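## Task

Plate B38 protrudes from slot 4 of plate hotel H1 (four slots, counted from the bottom). Slide it in until it rests against the back stop, in a way that it stays there without the robot holding it, then release it and move the gripper away.

## Robot and tools

Robot: a single six-joint arm with a two-finger parallel gripper. The fingers extend along the gripper's own +z axis and close along its y axis. The reported end_effector_position is the point midway between the finger pads, roughly 1 cm short of the tips. The arm's base may sit tilted on the table, and the printed hand position gets less accurate at long reach. Loose items may occasionally be nudged, and a held part may be briefly tugged.

Frame: the scene frame has its origin on the tabletop straight beneath the arm base, +z up, and +y to the left when facing along +x. All positions are in metres, and orientations are quaternions written w first (qw, qx, qy, qz).

The row: every motion command is one row of 8 numbers in this order: x, y, z, qw, qx, qy, qz, opening. The first seven form an absolute target pose for the gripper in the scene frame (not an offset). Opening runs from -1 (closed) to +1 (fully open, 0.094 m). A target must lie within 0.6 m of the last reported position along each of the gripper's axes, measured with the gripper's orientation from that result, or the call is refused and nothing moves. To hold an orientation steady, repeat the intended quaternion in every row rather than copying the reported one, which can drift.

execute_actions: argument actions is a list holding at most one item. An empty list just reports the state with camera pictures. An item with rows (1 to 15 rows) and steps (up to 15, default 15, each step 1/30 s, minimum 8) applies one row per step, repeating the final row if rows run out. An item with only steps (up to 300) is a wait counted from the previous result. Optional pictures: true adds camera images. The result is captured 8 steps before the action finishes; those remaining steps run while you compose the next reply, since the simulation keeps running as you think.

move: argument target is one 8-number row (absolute pose plus opening); speed is optional, 0.002 to 0.5 m/s (default 0.25), with rotation capped at twice that value in rad/s. The gripper follows a straight-line path lasting 0.5 to 10 s; if longer, it halts after 10 s short of the goal. The opening is applied at the start. The path does not slow for obstacles, the hand may lag or overshoot the path speed, especially near full arm extension. The result adds a move: line stating how it ended (done, off_target, moving, held, fault) plus any limits involved (paced means the pose was clipped; held means a safety check blocked steps) and the remaining distance to target.

wait: argument seconds, 0 to 10; lets the sim run without new commands. zoom_image: camera (cam_high, cam_low or cam_wrist) and region [x0, y0, x1, y1] in pixels of that camera's last image, no larger than 504 by 504. finished_scene: scene is the number of the scene you are closing; it cannot be reversed and reports success, then gives the next task.

Controller behaviour: each step the commanded pose is limited to 70 mm and 16 degrees away from the measured pose, and position takes priority over orientation. Joint friction can leave the hand up to about 31 mm from the command, so tiny commands may not move it at all. After an action ends, the arm continues only to the last clipped pose, so check the reported pose and send the remainder. A Hand target line shows the pose currently being driven toward.

Result lines: the state line gives the gripper pose. Joint positions and Joint velocities list waist, shoulder, elbow, wrist pitch, wrist yaw, wrist roll (rad, rad/s) and then the finger gap (m, m/s). Ranges: waist -2.618 to 3.054, shoulder and elbow 0.000 to 3.142, wrist pitch and yaw -1.571 to 1.571, wrist roll -2.094 to 2.094. grip_measured is the finger opening on the command scale; it can be off by about 1 mm consistently. Commanding about 0.03 below grip_measured grips firmly. Joint torques are raw drive outputs with offsets and noise, so they only roughly indicate contact. A pose unreachable line or HELD markers mean the clearance check (which treats the mount under the base as arm) altered or blocked a command. FAULT lines signal a stop. MOTOR HOT appears from 75 °C; at 90 °C the arm freezes for 10 s, and at 100 °C it drops everything.

Cameras: cam_high and cam_low are 504x504 pinhole views; cam_wrist is a 616x616 fisheye on the gripper.

Approach: locate the hotel and the sticking-out plate in the images, place the closed or slightly open gripper in front of the plate's exposed edge at that slot's height, and push slowly along the slot direction toward the back stop, aiming only a little past the expected seat so contact force stays low. Then back off and lift clear. Avoid fast contacts, hard shoves, knocking the hotel or plates, or anything leaving the table, and avoid long loaded holds that heat the motors.

Each tool is called after "Emit:" as name(argument=value, ...) on one line, values as JSON.

## Session

Emit:
execute_actions(actions=[])

Scene clock: 0.00 s of 7200.00 s.
end_effector_position=(+0.2187, +0.4623, +0.2934) grip_measured=+1.000 end_effector_quat_wxyz=(+0.624, -0.589, +0.312, -0.407)
Joint positions: [ 1.258  1.179  0.643  1.213  0.835 -1.453  0.094]
Joint velocities: [-0.012  0.002  0.007  0.022 -0.022  0.051  0.   ]
Joint torques (N m, as the arm reports them, + toward a larger angle): no reading
Hand target: +0.219, +0.462, +0.293; +0.624, -0.589, +0.312, -0.407

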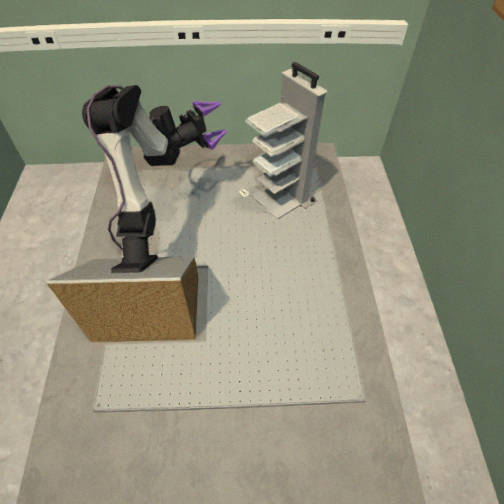

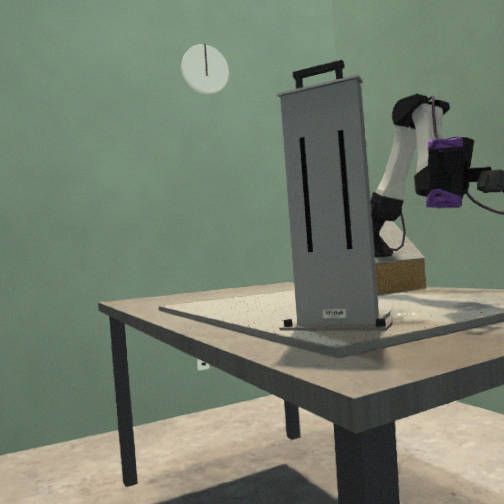

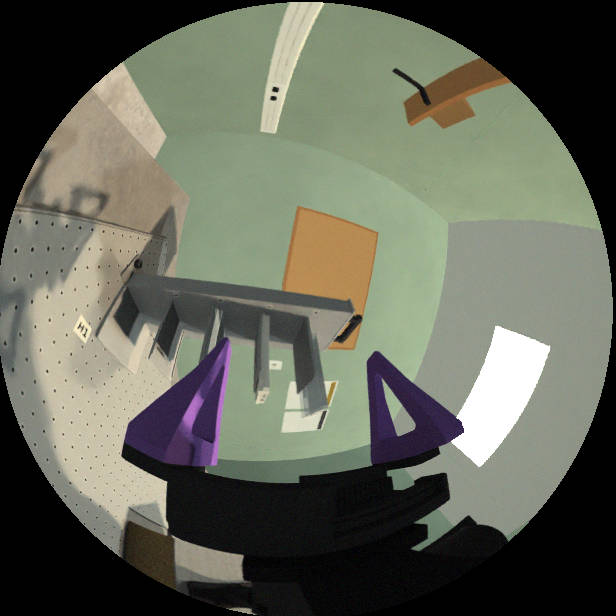

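Emit:
zoom_image(camera="cam_high", region=[130, 50, 350, 270])

Emit:
zoom_image(camera="cam_wrist", region=[60, 200, 420, 480])

Region (130, 50, 350, 270) of cam_high's 504x504 image, scaled by 2.291, with more detail than that image has.

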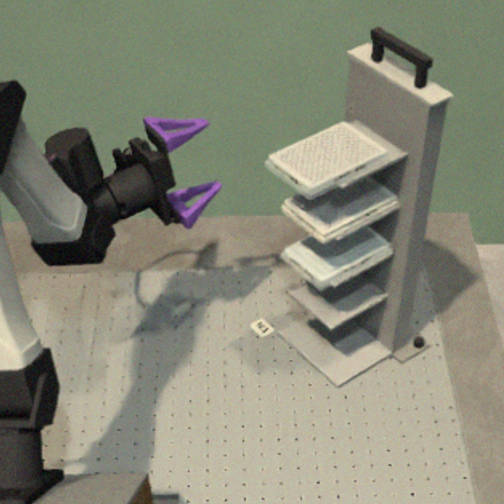

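Region (60, 200, 420, 480) of cam_wrist's 616x616 image, scaled by 1.400, with more detail than that image has.

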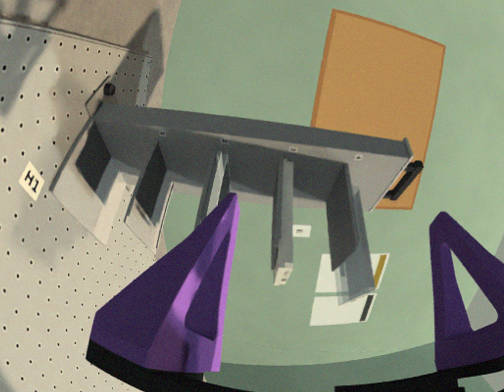

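Emit:
move(target=[0.13,0.32,0.40,0.683,-0.183,0.683,0.183,0.0], speed=0.25)

Scene clock: 5.63 s of 7200.00 s.
end_effector_position=(+0.1332, +0.3220, +0.4075) grip_measured=+0.002 end_effector_quat_wxyz=(+0.697, -0.213, +0.641, +0.242)
Joint positions: [ 1.904  0.109  0.212  1.272  1.046 -0.638  0.047]
Joint velocities: [ 0.017  0.071  0.002 -0.022 -0.007 -0.022 -0.001]
Joint torques (N m, as the arm reports them, + toward a larger angle): [-1.11  0.86  5.84  1.62 -0.42  0.  ]
Hand target: +0.130, +0.324, +0.400; +0.696, -0.225, +0.638, +0.239
Off the commanded pose: 0.008 m, 9 deg.
Kept back: nothing.
move: off_target

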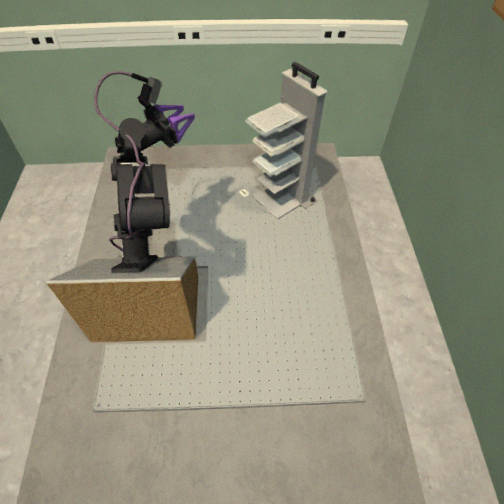

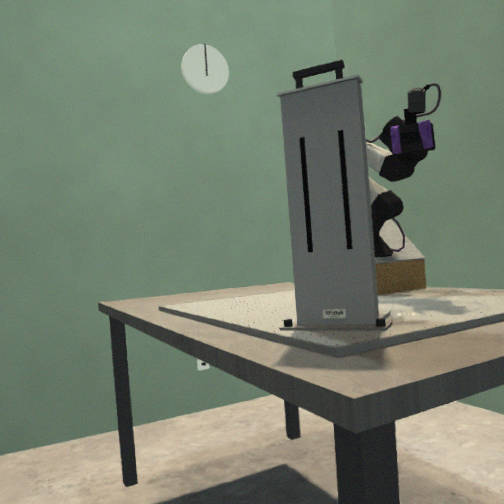

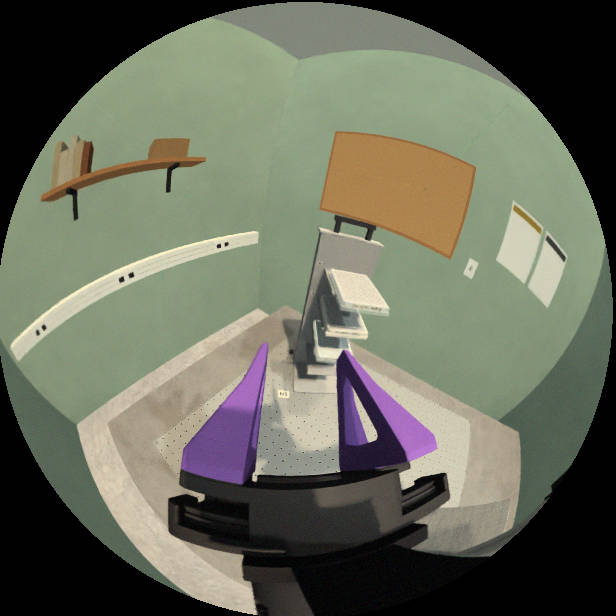

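Emit:
move(target=[0.26,0.27,0.38,0.664,-0.242,0.664,0.242,0.0], speed=0.15)

Emit:
zoom_image(camera="cam_wrist", region=[180, 180, 440, 440])

Emit:
zoom_image(camera="cam_high", region=[170, 50, 350, 230])

Scene clock: 9.10 s of 7200.00 s.
end_effector_position=(+0.2135, +0.3021, +0.4199) grip_measured=+0.002 end_effector_quat_wxyz=(+0.462, -0.341, +0.804, +0.153)
Joint positions: [ 2.473  0.022  0.681  1.569  1.543 -1.752  0.047]
Joint velocities: [ 0.012 -0.002  0.007 -0.007 -0.037 -0.051 -0.   ]
Joint torques (N m, as the arm reports them, + toward a larger angle): [-3.51  1.5   7.69 -0.35 -0.56  0.02]
Hand target: +0.223, +0.298, +0.424; +0.456, -0.325, +0.812, +0.165
Off the commanded pose: 0.069 m, 32 deg; position and orientation clipped at the last step of the last action.
joint sent to its limit — the command would take joint 2 (shoulder) past its lower limit and joint 4 (wrist pitch) past its upper limit, so those joints were sent only as far as their limits.
Kept back: nothing.
move: off_target; limits=paced

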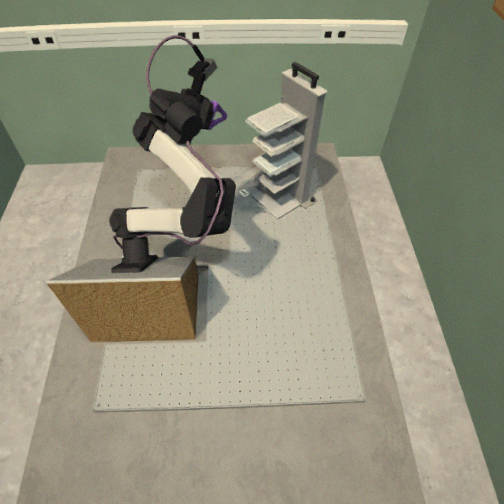

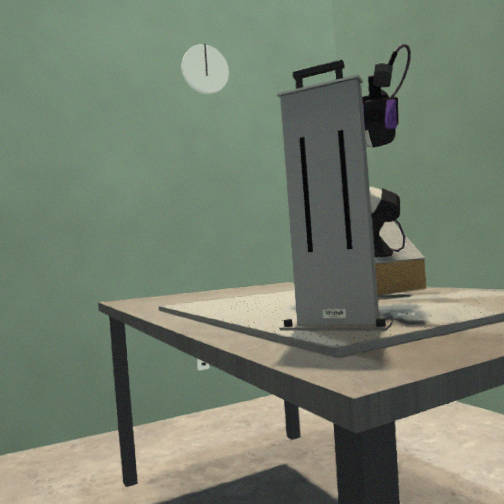

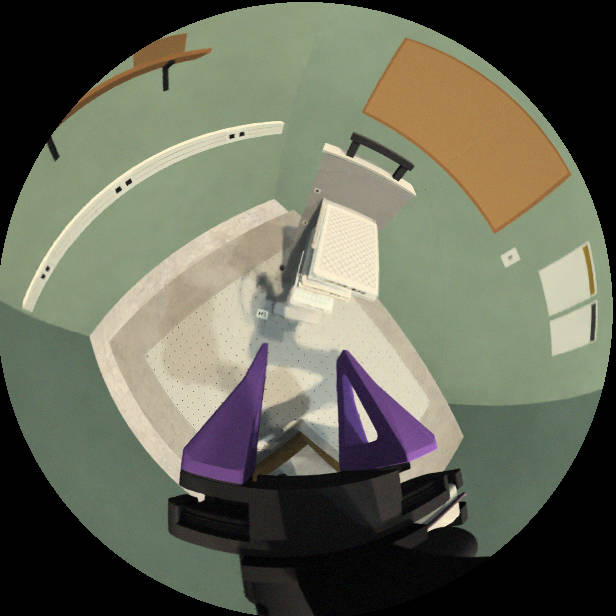

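Region (180, 180, 440, 440) of cam_wrist's 616x616 image, scaled by 1.938, with more detail than that image has.

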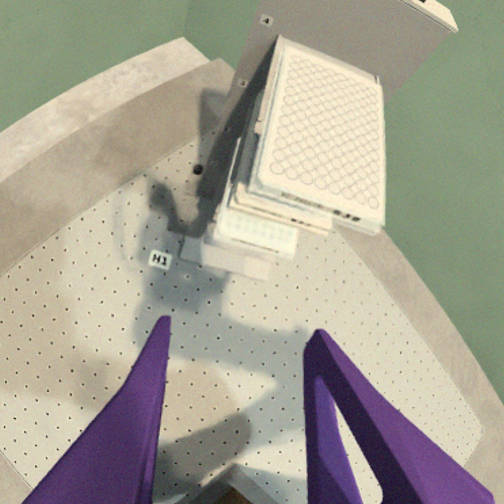

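Region (170, 50, 350, 230) of cam_high's 504x504 image, scaled by 2.800, with more detail than that image has.

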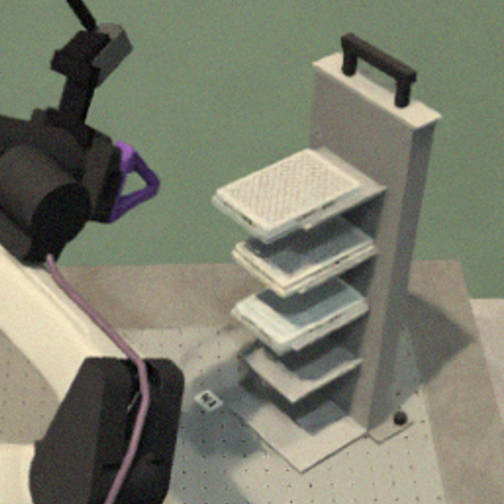

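Emit:
move(target=[0.2,0.46,0.29,0.624,-0.589,0.312,-0.407,0.0], speed=0.2)

Scene clock: 15.00 s of 7200.00 s.
end_effector_position=(+0.1770, +0.3924, +0.3648) grip_measured=+0.002 end_effector_quat_wxyz=(-0.310, +0.635, -0.668, -0.234)
Joint positions: [ 3.033  0.022  0.841  1.275  1.569 -2.092  0.047]
Joint velocities: [ 0.017 -0.012 -0.007 -0.081  0.051 -0.007  0.001]
Joint torques (N m, as the arm reports them, + toward a larger angle): [-5.19  3.72  4.39 -0.87 -0.39  0.  ]
Hand target: +0.188, +0.392, +0.365; -0.306, +0.629, -0.674, -0.238
Off the commanded pose: 0.103 m, 94 deg; position and orientation clipped at the last step of the last action.
joint sent to its limit — the command would take joint 2 (shoulder) past its lower limit, joint 5 (wrist yaw) past its upper limit and joint 6 (wrist roll) past its lower limit, so those joints were sent only as far as their limits.
Kept back: nothing.
move: off_target; limits=paced

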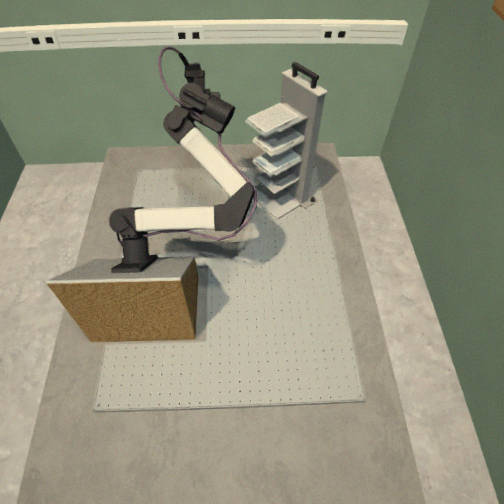

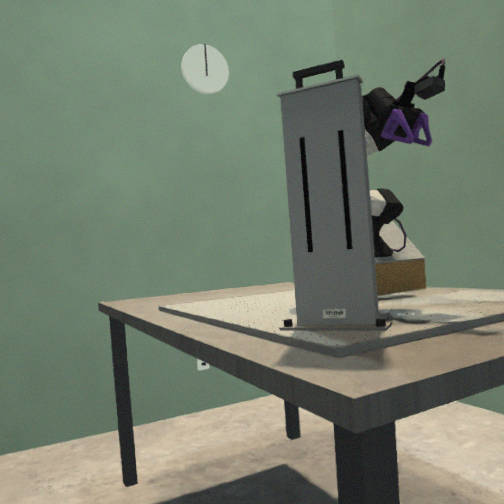

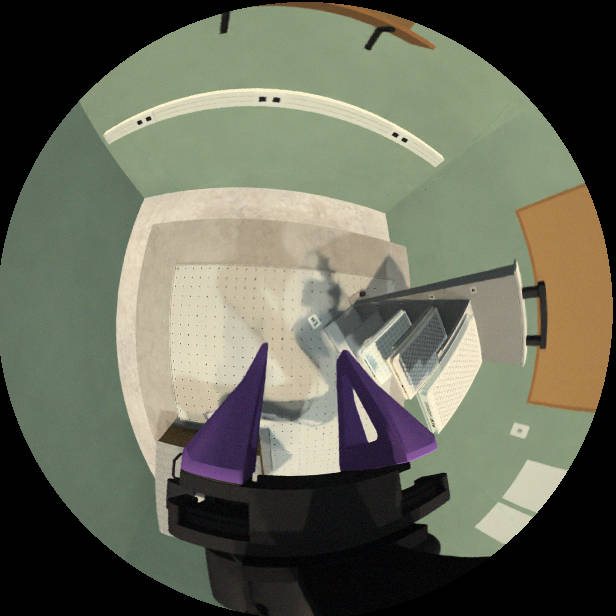

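Emit:
move(target=[-0.2,0.45,0.3,0.354,-0.612,0.354,0.612,0.0], speed=0.25)

Emit:
move(target=[0.05,0.55,0.25,0.5,-0.5,0.5,0.5,0.0], speed=0.25)

Scene clock: 18.30 s of 7200.00 s.
end_effector_position=(-0.1961, +0.4537, +0.3022) grip_measured=+0.002 end_effector_quat_wxyz=(-0.357, +0.607, -0.357, -0.613)
Joint positions: [ 2.274  1.015  0.419  1.264  0.017 -0.465  0.047]
Joint velocities: [-0.007 -0.007 -0.007 -0.051 -0.051 -0.037 -0.   ]
Joint torques (N m, as the arm reports them, + toward a larger angle): [-0.14 -3.38  3.76  2.41 -0.31  0.11]
Hand target: -0.196, +0.449, +0.294; -0.352, +0.612, -0.357, -0.611
Off the commanded pose: 0.006 m, 1 deg.
Kept back: nothing.
move: done; limits=paced

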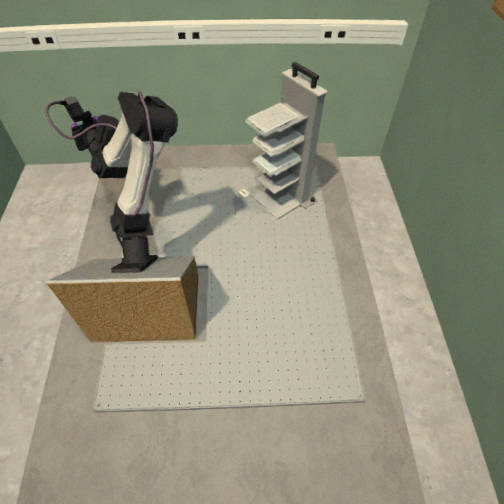

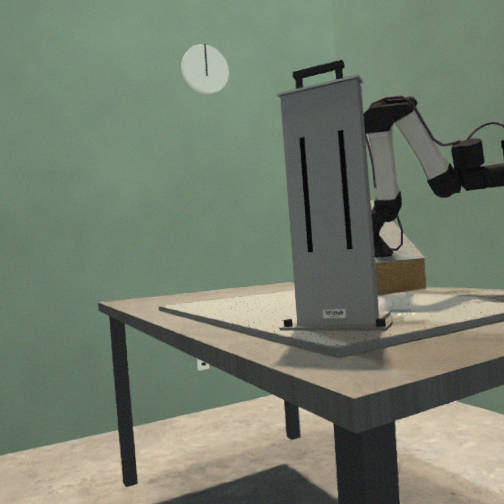

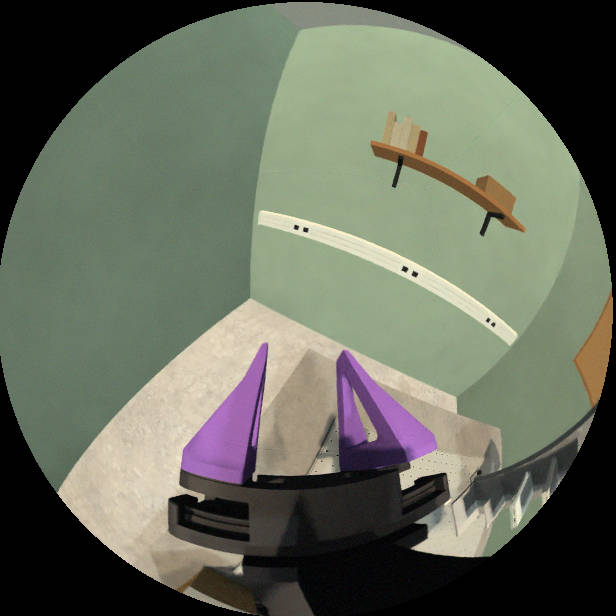

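Scene clock: 20.00 s of 7200.00 s.
end_effector_position=(+0.0500, +0.5413, +0.2395) grip_measured=+0.002 end_effector_quat_wxyz=(+0.488, -0.506, +0.517, +0.488)
Joint positions: [ 1.363  1.278  0.577  1.448 -0.15   0.155  0.047]
Joint velocities: [-0.012 -0.012 -0.022 -0.022  0.022  0.022 -0.001]
Joint torques (N m, as the arm reports them, + toward a larger angle): [-2.25 -6.19  7.41  2.71  0.1   0.08]
Hand target: +0.052, +0.548, +0.251; +0.499, -0.498, +0.504, +0.499
Off the commanded pose: 0.014 m, 3 deg.
Kept back: nothing.
move: off_target

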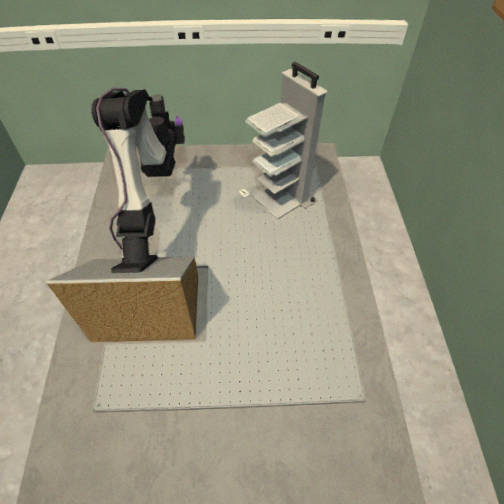

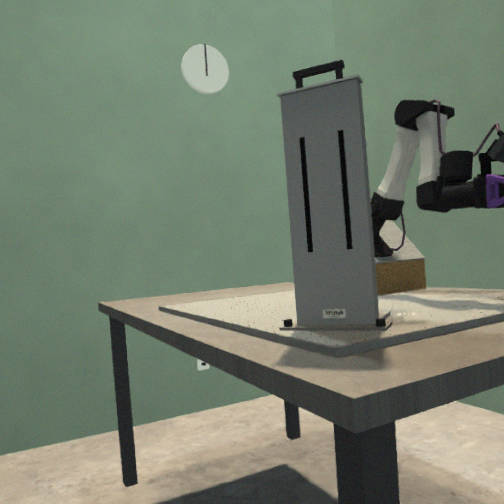

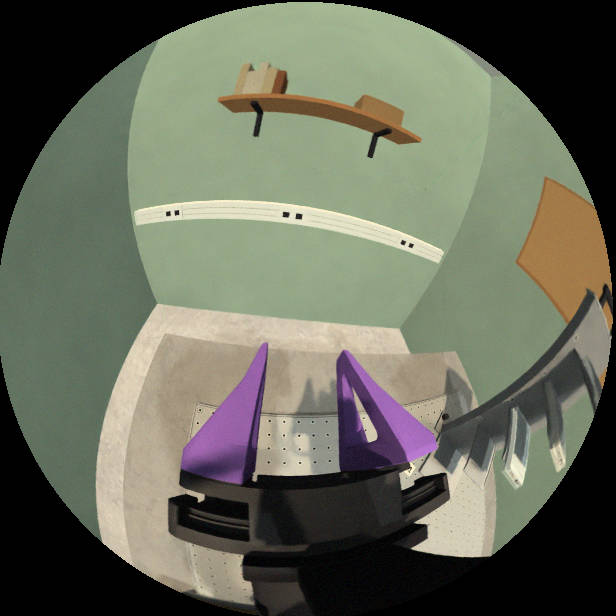

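Emit:
move(target=[0.2,0.43,0.40,0.579,-0.406,0.579,0.406,0.0], speed=0.2)

Scene clock: 22.90 s of 7200.00 s.
end_effector_position=(+0.2001, +0.4251, +0.3943) grip_measured=+0.002 end_effector_quat_wxyz=(+0.575, -0.397, +0.590, +0.405)
Joint positions: [ 0.286  0.859  0.479  1.272 -0.578  0.952  0.047]
Joint velocities: [-0.012  0.012  0.007  0.081  0.051 -0.022 -0.001]
Joint torques (N m, as the arm reports them, + toward a larger angle): [-2.72 -0.33  7.99  1.43  0.56  0.15]
Hand target: +0.201, +0.429, +0.402; +0.580, -0.401, +0.581, +0.407
Off the commanded pose: 0.008 m, 2 deg.
Kept back: nothing.
move: done

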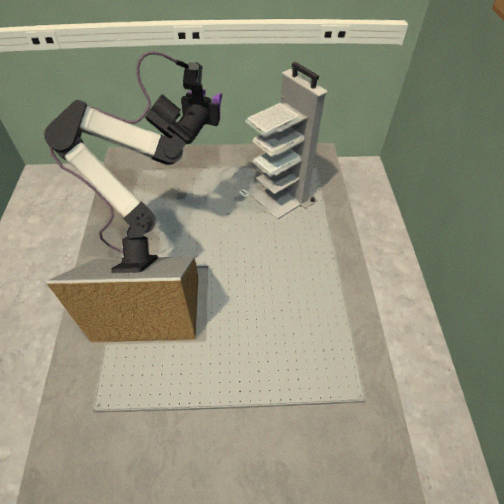

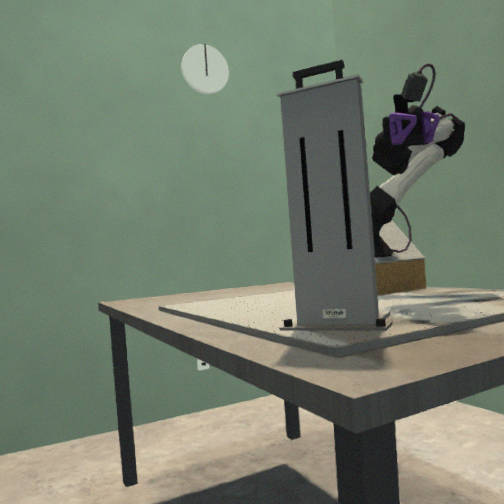

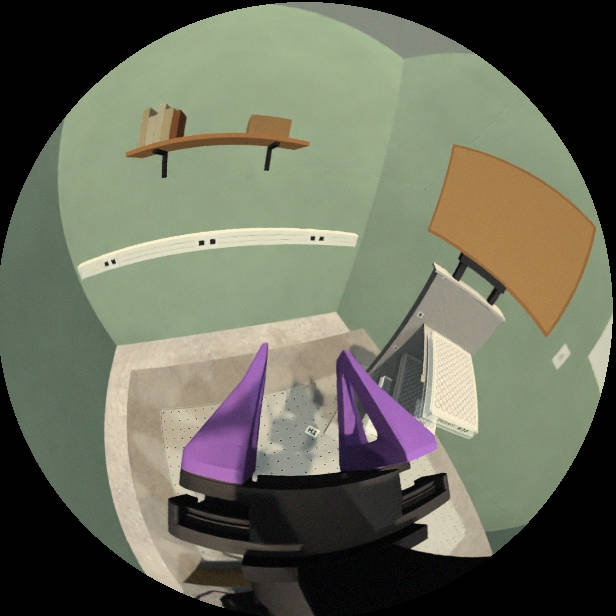

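Emit:
move(target=[0.25,0.27,0.39,0.664,-0.242,0.664,0.242,0.0], speed=0.15)

Emit:
zoom_image(camera="cam_wrist", region=[180, 180, 440, 440])

Emit:
zoom_image(camera="cam_high", region=[170, 50, 350, 230])

Scene clock: 25.17 s of 7200.00 s.
end_effector_position=(+0.2491, +0.2757, +0.3946) grip_measured=+0.002 end_effector_quat_wxyz=(+0.665, -0.249, +0.660, +0.246)
Joint positions: [-0.246  0.72   0.2    1.169 -0.69   1.088  0.047]
Joint velocities: [ 0.012  0.002 -0.012  0.022 -0.125 -0.007 -0.001]
Joint torques (N m, as the arm reports them, + toward a larger angle): [-2.41  0.48  4.11  0.73  0.61  0.16]
Hand target: +0.248, +0.269, +0.391; +0.665, -0.240, +0.664, +0.244
Off the commanded pose: 0.007 m, 1 deg.
Kept back: nothing.
move: done

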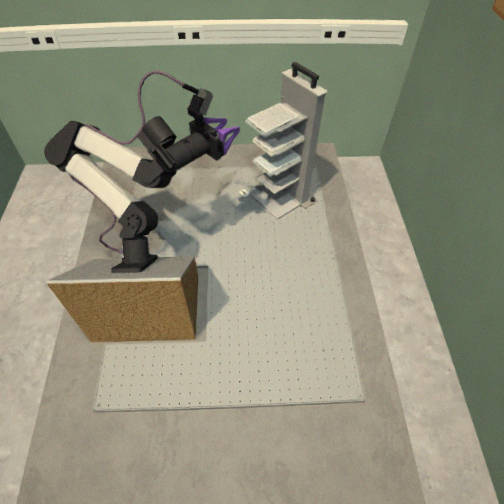

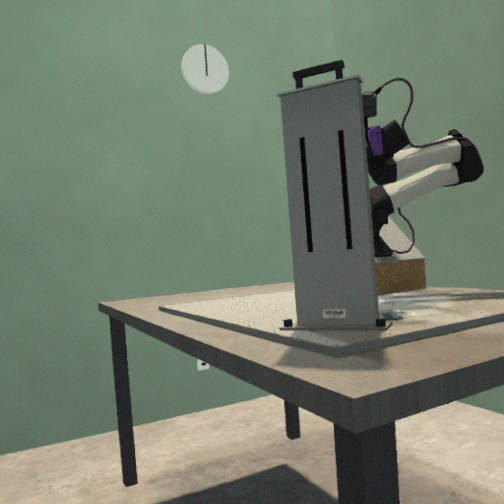

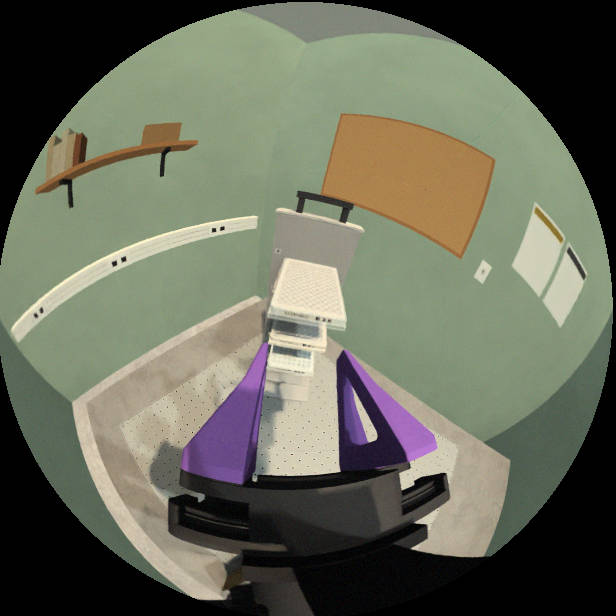

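Region (180, 180, 440, 440) of cam_wrist's 616x616 image, scaled by 1.938, with more detail than that image has.

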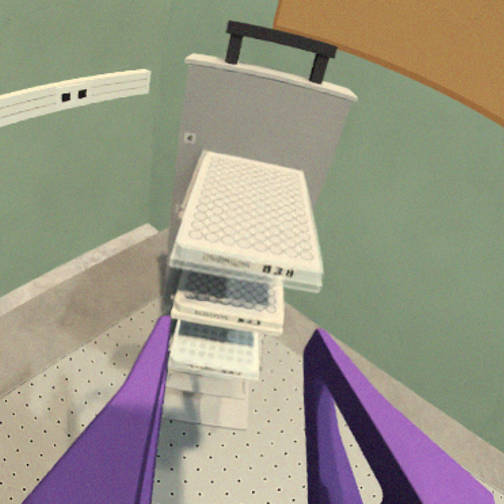

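Region (170, 50, 350, 230) of cam_high's 504x504 image, scaled by 2.800, with more detail than that image has.

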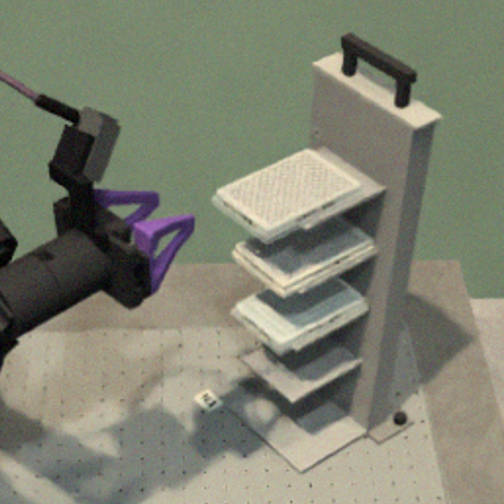

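Emit:
move(target=[0.288,0.306,0.368,0.656,-0.219,0.672,0.265,0.0], speed=0.08)

Emit:
zoom_image(camera="cam_wrist", region=[180, 180, 440, 440])

Emit:
zoom_image(camera="cam_high", region=[200, 70, 320, 190])

Scene clock: 26.90 s of 7200.00 s.
end_effector_position=(+0.2853, +0.2968, +0.3602) grip_measured=+0.002 end_effector_quat_wxyz=(+0.650, -0.213, +0.681, +0.261)
Joint positions: [ 0.063  0.887  0.261  1.123 -0.431  0.951  0.047]
Joint velocities: [ 0.007  0.002 -0.002 -0.095  0.066 -0.007 -0.001]
Joint torques (N m, as the arm reports them, + toward a larger angle): [-1.04  0.48  8.64  1.46  0.67  0.  ]
Hand target: +0.288, +0.306, +0.368; +0.656, -0.220, +0.672, +0.264
Off the commanded pose: 0.012 m, 2 deg.
Kept back: nothing.
move: off_target

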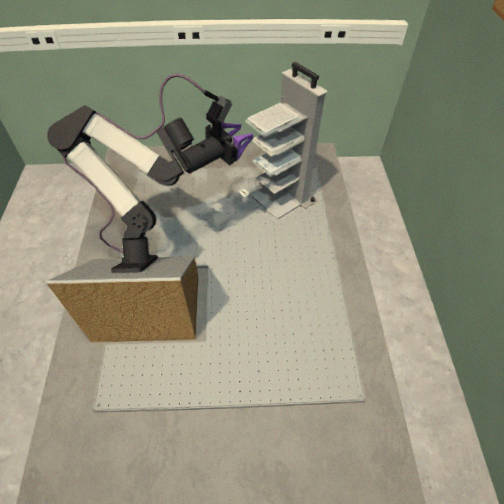

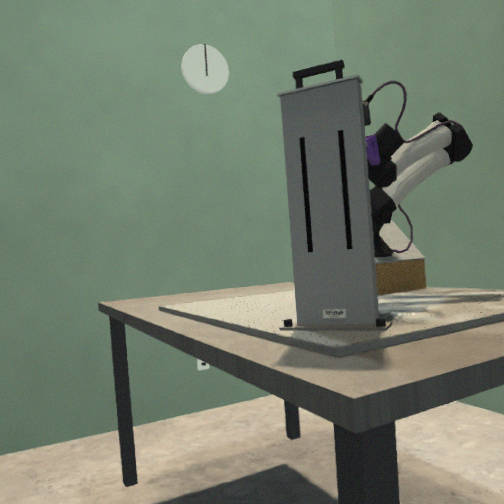

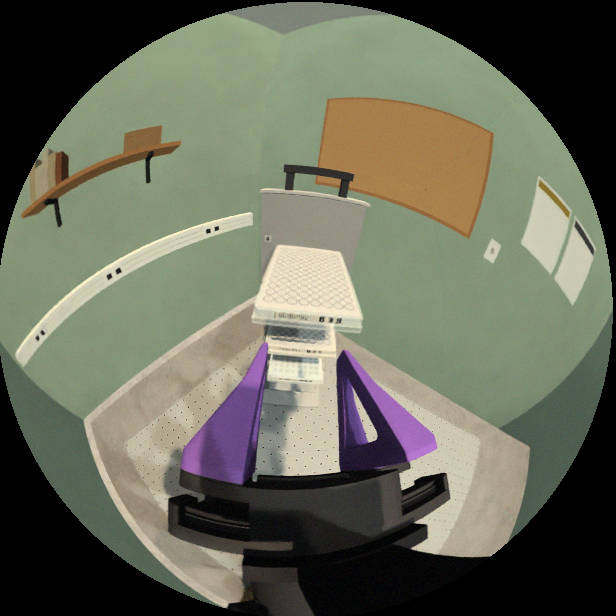

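Region (180, 180, 440, 440) of cam_wrist's 616x616 image, scaled by 1.938, with more detail than that image has.

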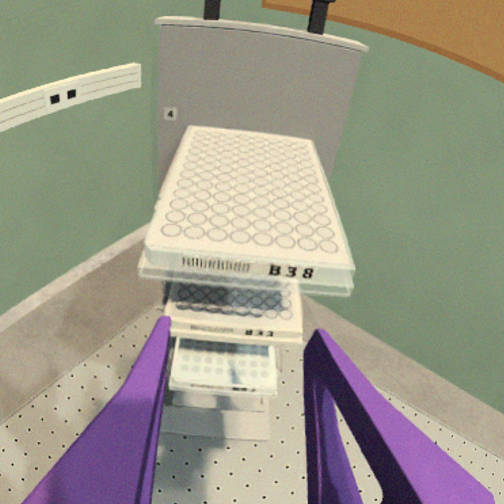

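Region (200, 70, 320, 190) of cam_high's 504x504 image, scaled by 4.200, with more detail than that image has.

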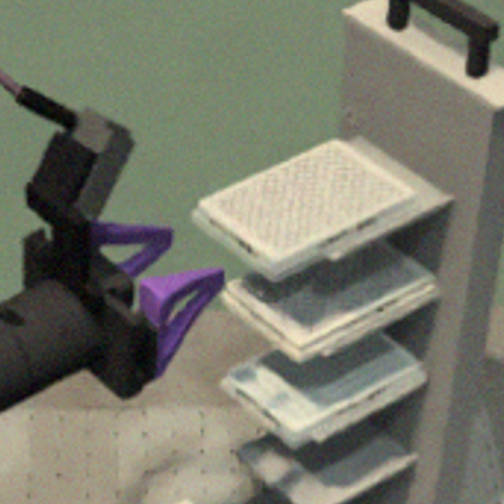

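Emit:
move(target=[0.314,0.327,0.369,0.656,-0.219,0.672,0.265,0.0], speed=0.03)

Emit:
zoom_image(camera="cam_wrist", region=[180, 180, 440, 440])

Emit:
zoom_image(camera="cam_high", region=[200, 70, 320, 190])

Scene clock: 28.93 s of 7200.00 s.
end_effector_position=(+0.3116, +0.3176, +0.3619) grip_measured=+0.002 end_effector_quat_wxyz=(+0.650, -0.212, +0.681, +0.261)
Joint positions: [ 0.132  1.018  0.379  1.122 -0.37   0.917  0.047]
Joint velocities: [ 0.002 -0.002 -0.002 -0.007 -0.066  0.007 -0.   ]
Joint torques (N m, as the arm reports them, + toward a larger angle): [-1.87 -0.48  8.54  1.58  0.66 -0.08]
Hand target: +0.314, +0.326, +0.369; +0.656, -0.219, +0.672, +0.265
Off the commanded pose: 0.012 m, 2 deg.
Kept back: nothing.
move: off_target

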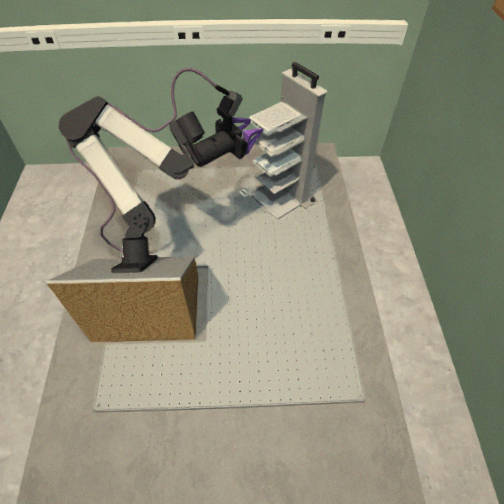

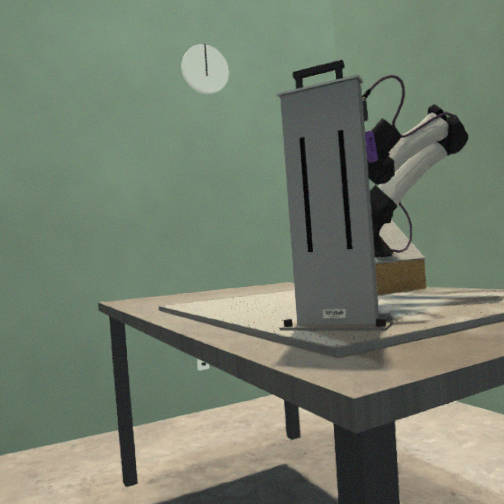

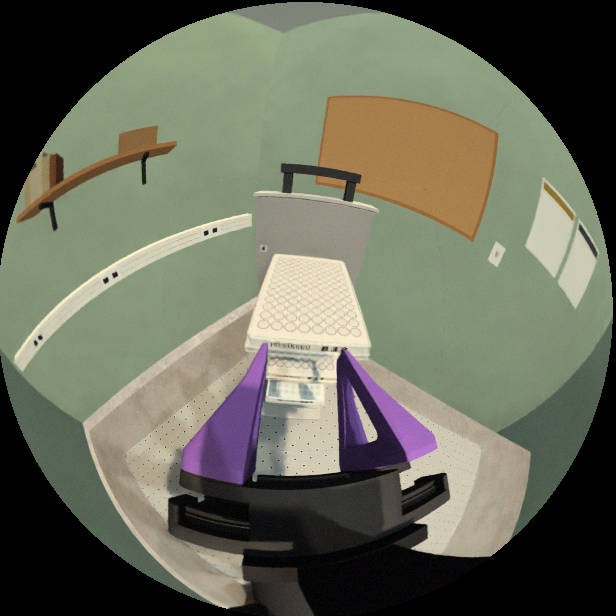

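Region (180, 180, 440, 440) of cam_wrist's 616x616 image, scaled by 1.938, with more detail than that image has.

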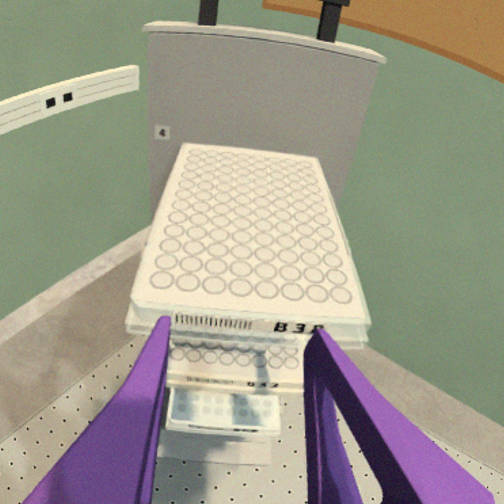

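Region (200, 70, 320, 190) of cam_high's 504x504 image, scaled by 4.200, with more detail than that image has.

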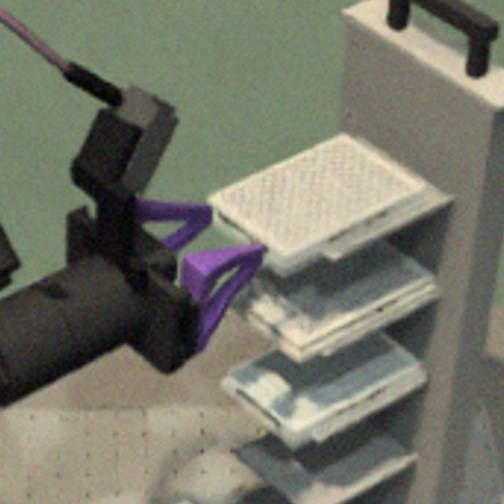

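Already pushing; roughly 2 cm left.

Emit:
move(target=[0.331,0.341,0.372,0.656,-0.219,0.672,0.265,0.0], speed=0.015)

Emit:
zoom_image(camera="cam_high", region=[200, 70, 320, 190])

Scene clock: 31.53 s of 7200.00 s.
end_effector_position=(+0.3256, +0.3301, +0.3655) grip_measured=+0.002 end_effector_quat_wxyz=(+0.652, -0.214, +0.679, +0.261)
Joint positions: [ 0.156  1.08   0.451  1.115 -0.348  0.903  0.047]
Joint velocities: [ 0.002 -0.012  0.002  0.037  0.037  0.007 -0.   ]
Joint torques (N m, as the arm reports them, + toward a larger angle): [-1.84 -0.42  9.59  1.48  0.72 -0.01]
Hand target: +0.331, +0.340, +0.372; +0.656, -0.219, +0.672, +0.265
Off the commanded pose: 0.014 m, 1 deg.
Kept back: nothing.
move: off_target

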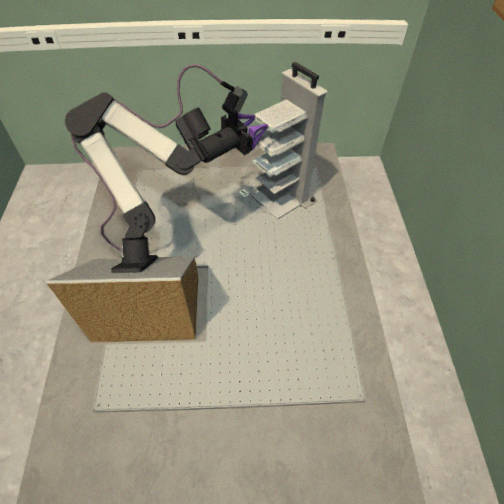

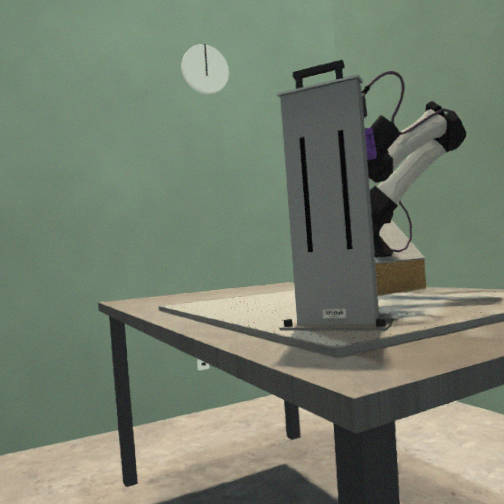

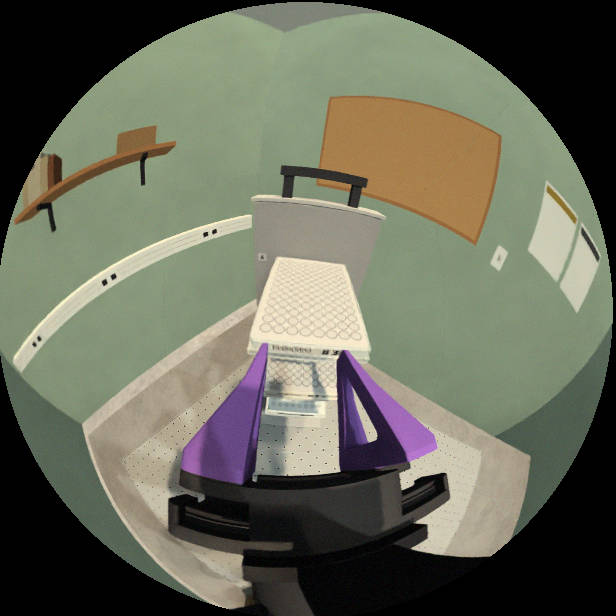

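Region (200, 70, 320, 190) of cam_high's 504x504 image, scaled by 4.200, with more detail than that image has.

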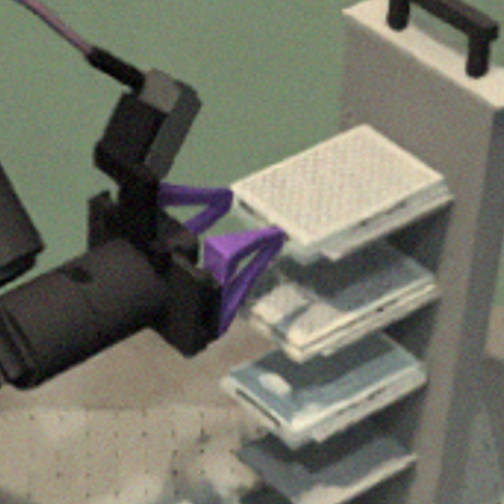

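Probably seated; confirm with a small nudge.

Emit:
move(target=[0.336,0.344,0.371,0.656,-0.219,0.672,0.265,0.0], speed=0.015)

Emit:
move(target=[0.25,0.27,0.37,0.656,-0.219,0.672,0.265,0.0], speed=0.12)

Emit:
zoom_image(camera="cam_high", region=[200, 70, 320, 190])

Scene clock: 33.27 s of 7200.00 s.
end_effector_position=(+0.3272, +0.3297, +0.3649) grip_measured=+0.001 end_effector_quat_wxyz=(+0.655, -0.214, +0.677, +0.259)
Joint positions: [ 0.161  1.09   0.451  1.124 -0.336  0.897  0.047]
Joint velocities: [-0.002 -0.007 -0.012 -0.051  0.051 -0.037 -0.   ]
Joint torques (N m, as the arm reports them, + toward a larger angle): [-1.47  0.29 10.87  1.43  0.66  0.  ]
Hand target: +0.335, +0.343, +0.371; +0.656, -0.219, +0.672, +0.265
Off the commanded pose: 0.018 m, 1 deg.
Kept back: nothing.
move: off_target

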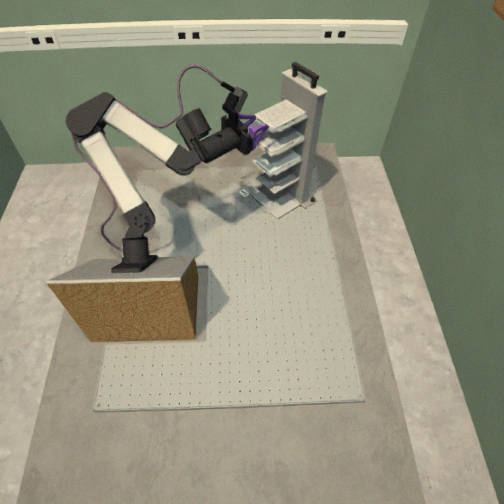

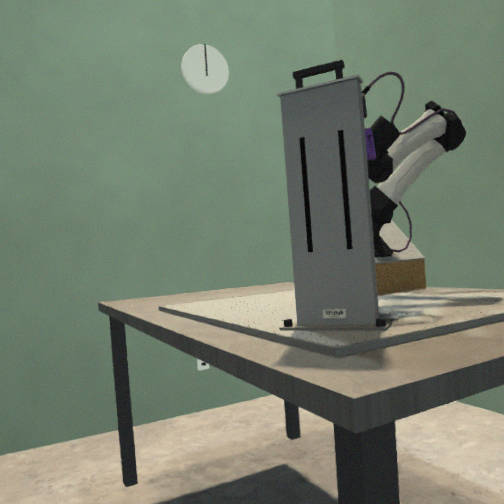

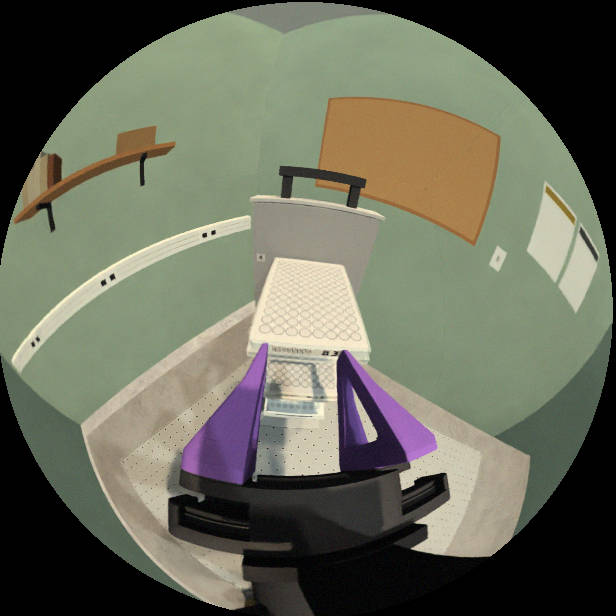

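Scene clock: 34.67 s of 7200.00 s.
end_effector_position=(+0.2533, +0.2747, +0.3713) grip_measured=+0.001 end_effector_quat_wxyz=(+0.653, -0.218, +0.674, +0.266)
Joint positions: [-0.113  0.713  0.157  1.127 -0.581  1.06   0.047]
Joint velocities: [ 0.007 -0.012  0.002 -0.022 -0.022 -0.007 -0.   ]
Joint torques (N m, as the arm reports them, + toward a larger angle): [-2.32 -0.12  4.08  1.3   0.59  0.1 ]
Hand target: +0.250, +0.271, +0.370; +0.656, -0.218, +0.672, +0.266
Off the commanded pose: 0.006 m, 0 deg.
Kept back: nothing.
move: done

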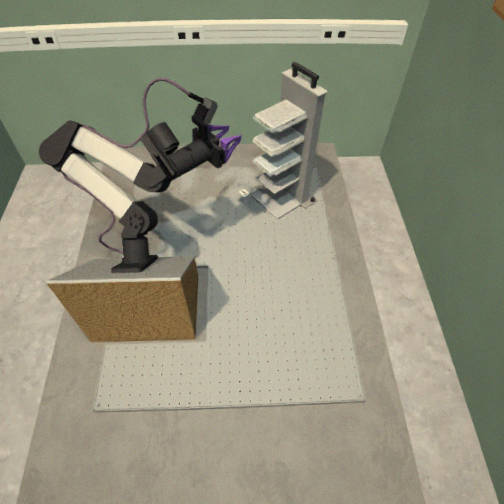

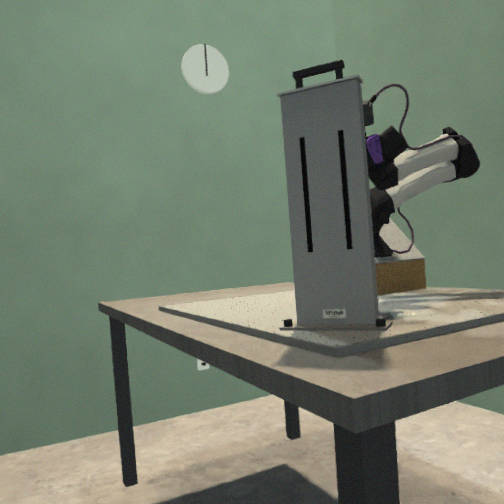

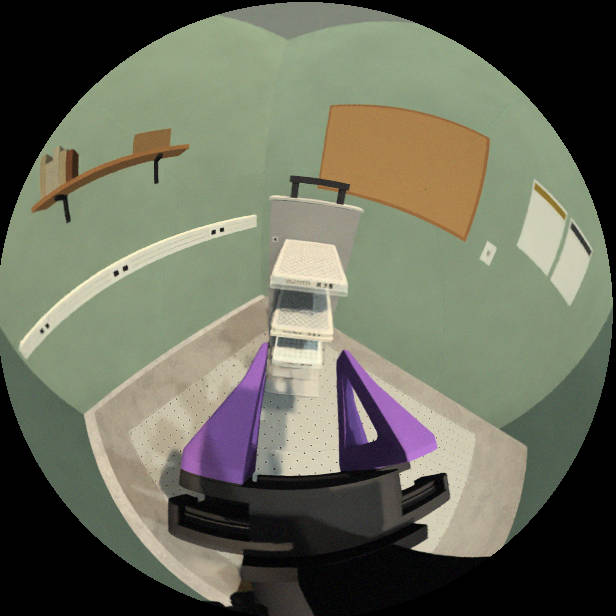

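Region (200, 70, 320, 190) of cam_high's 504x504 image, scaled by 4.200, with more detail than that image has.

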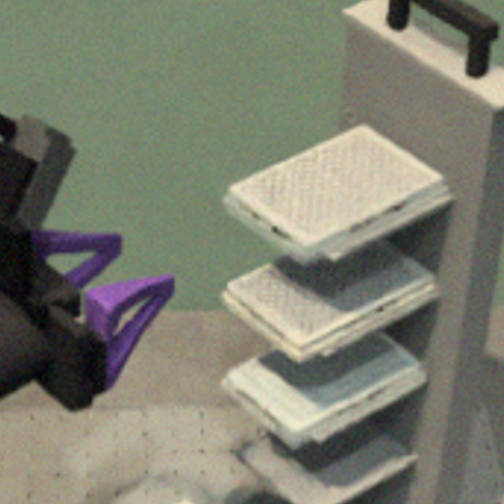

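Emit:
finished_scene(scene=1)

The scene is finished: the task was done.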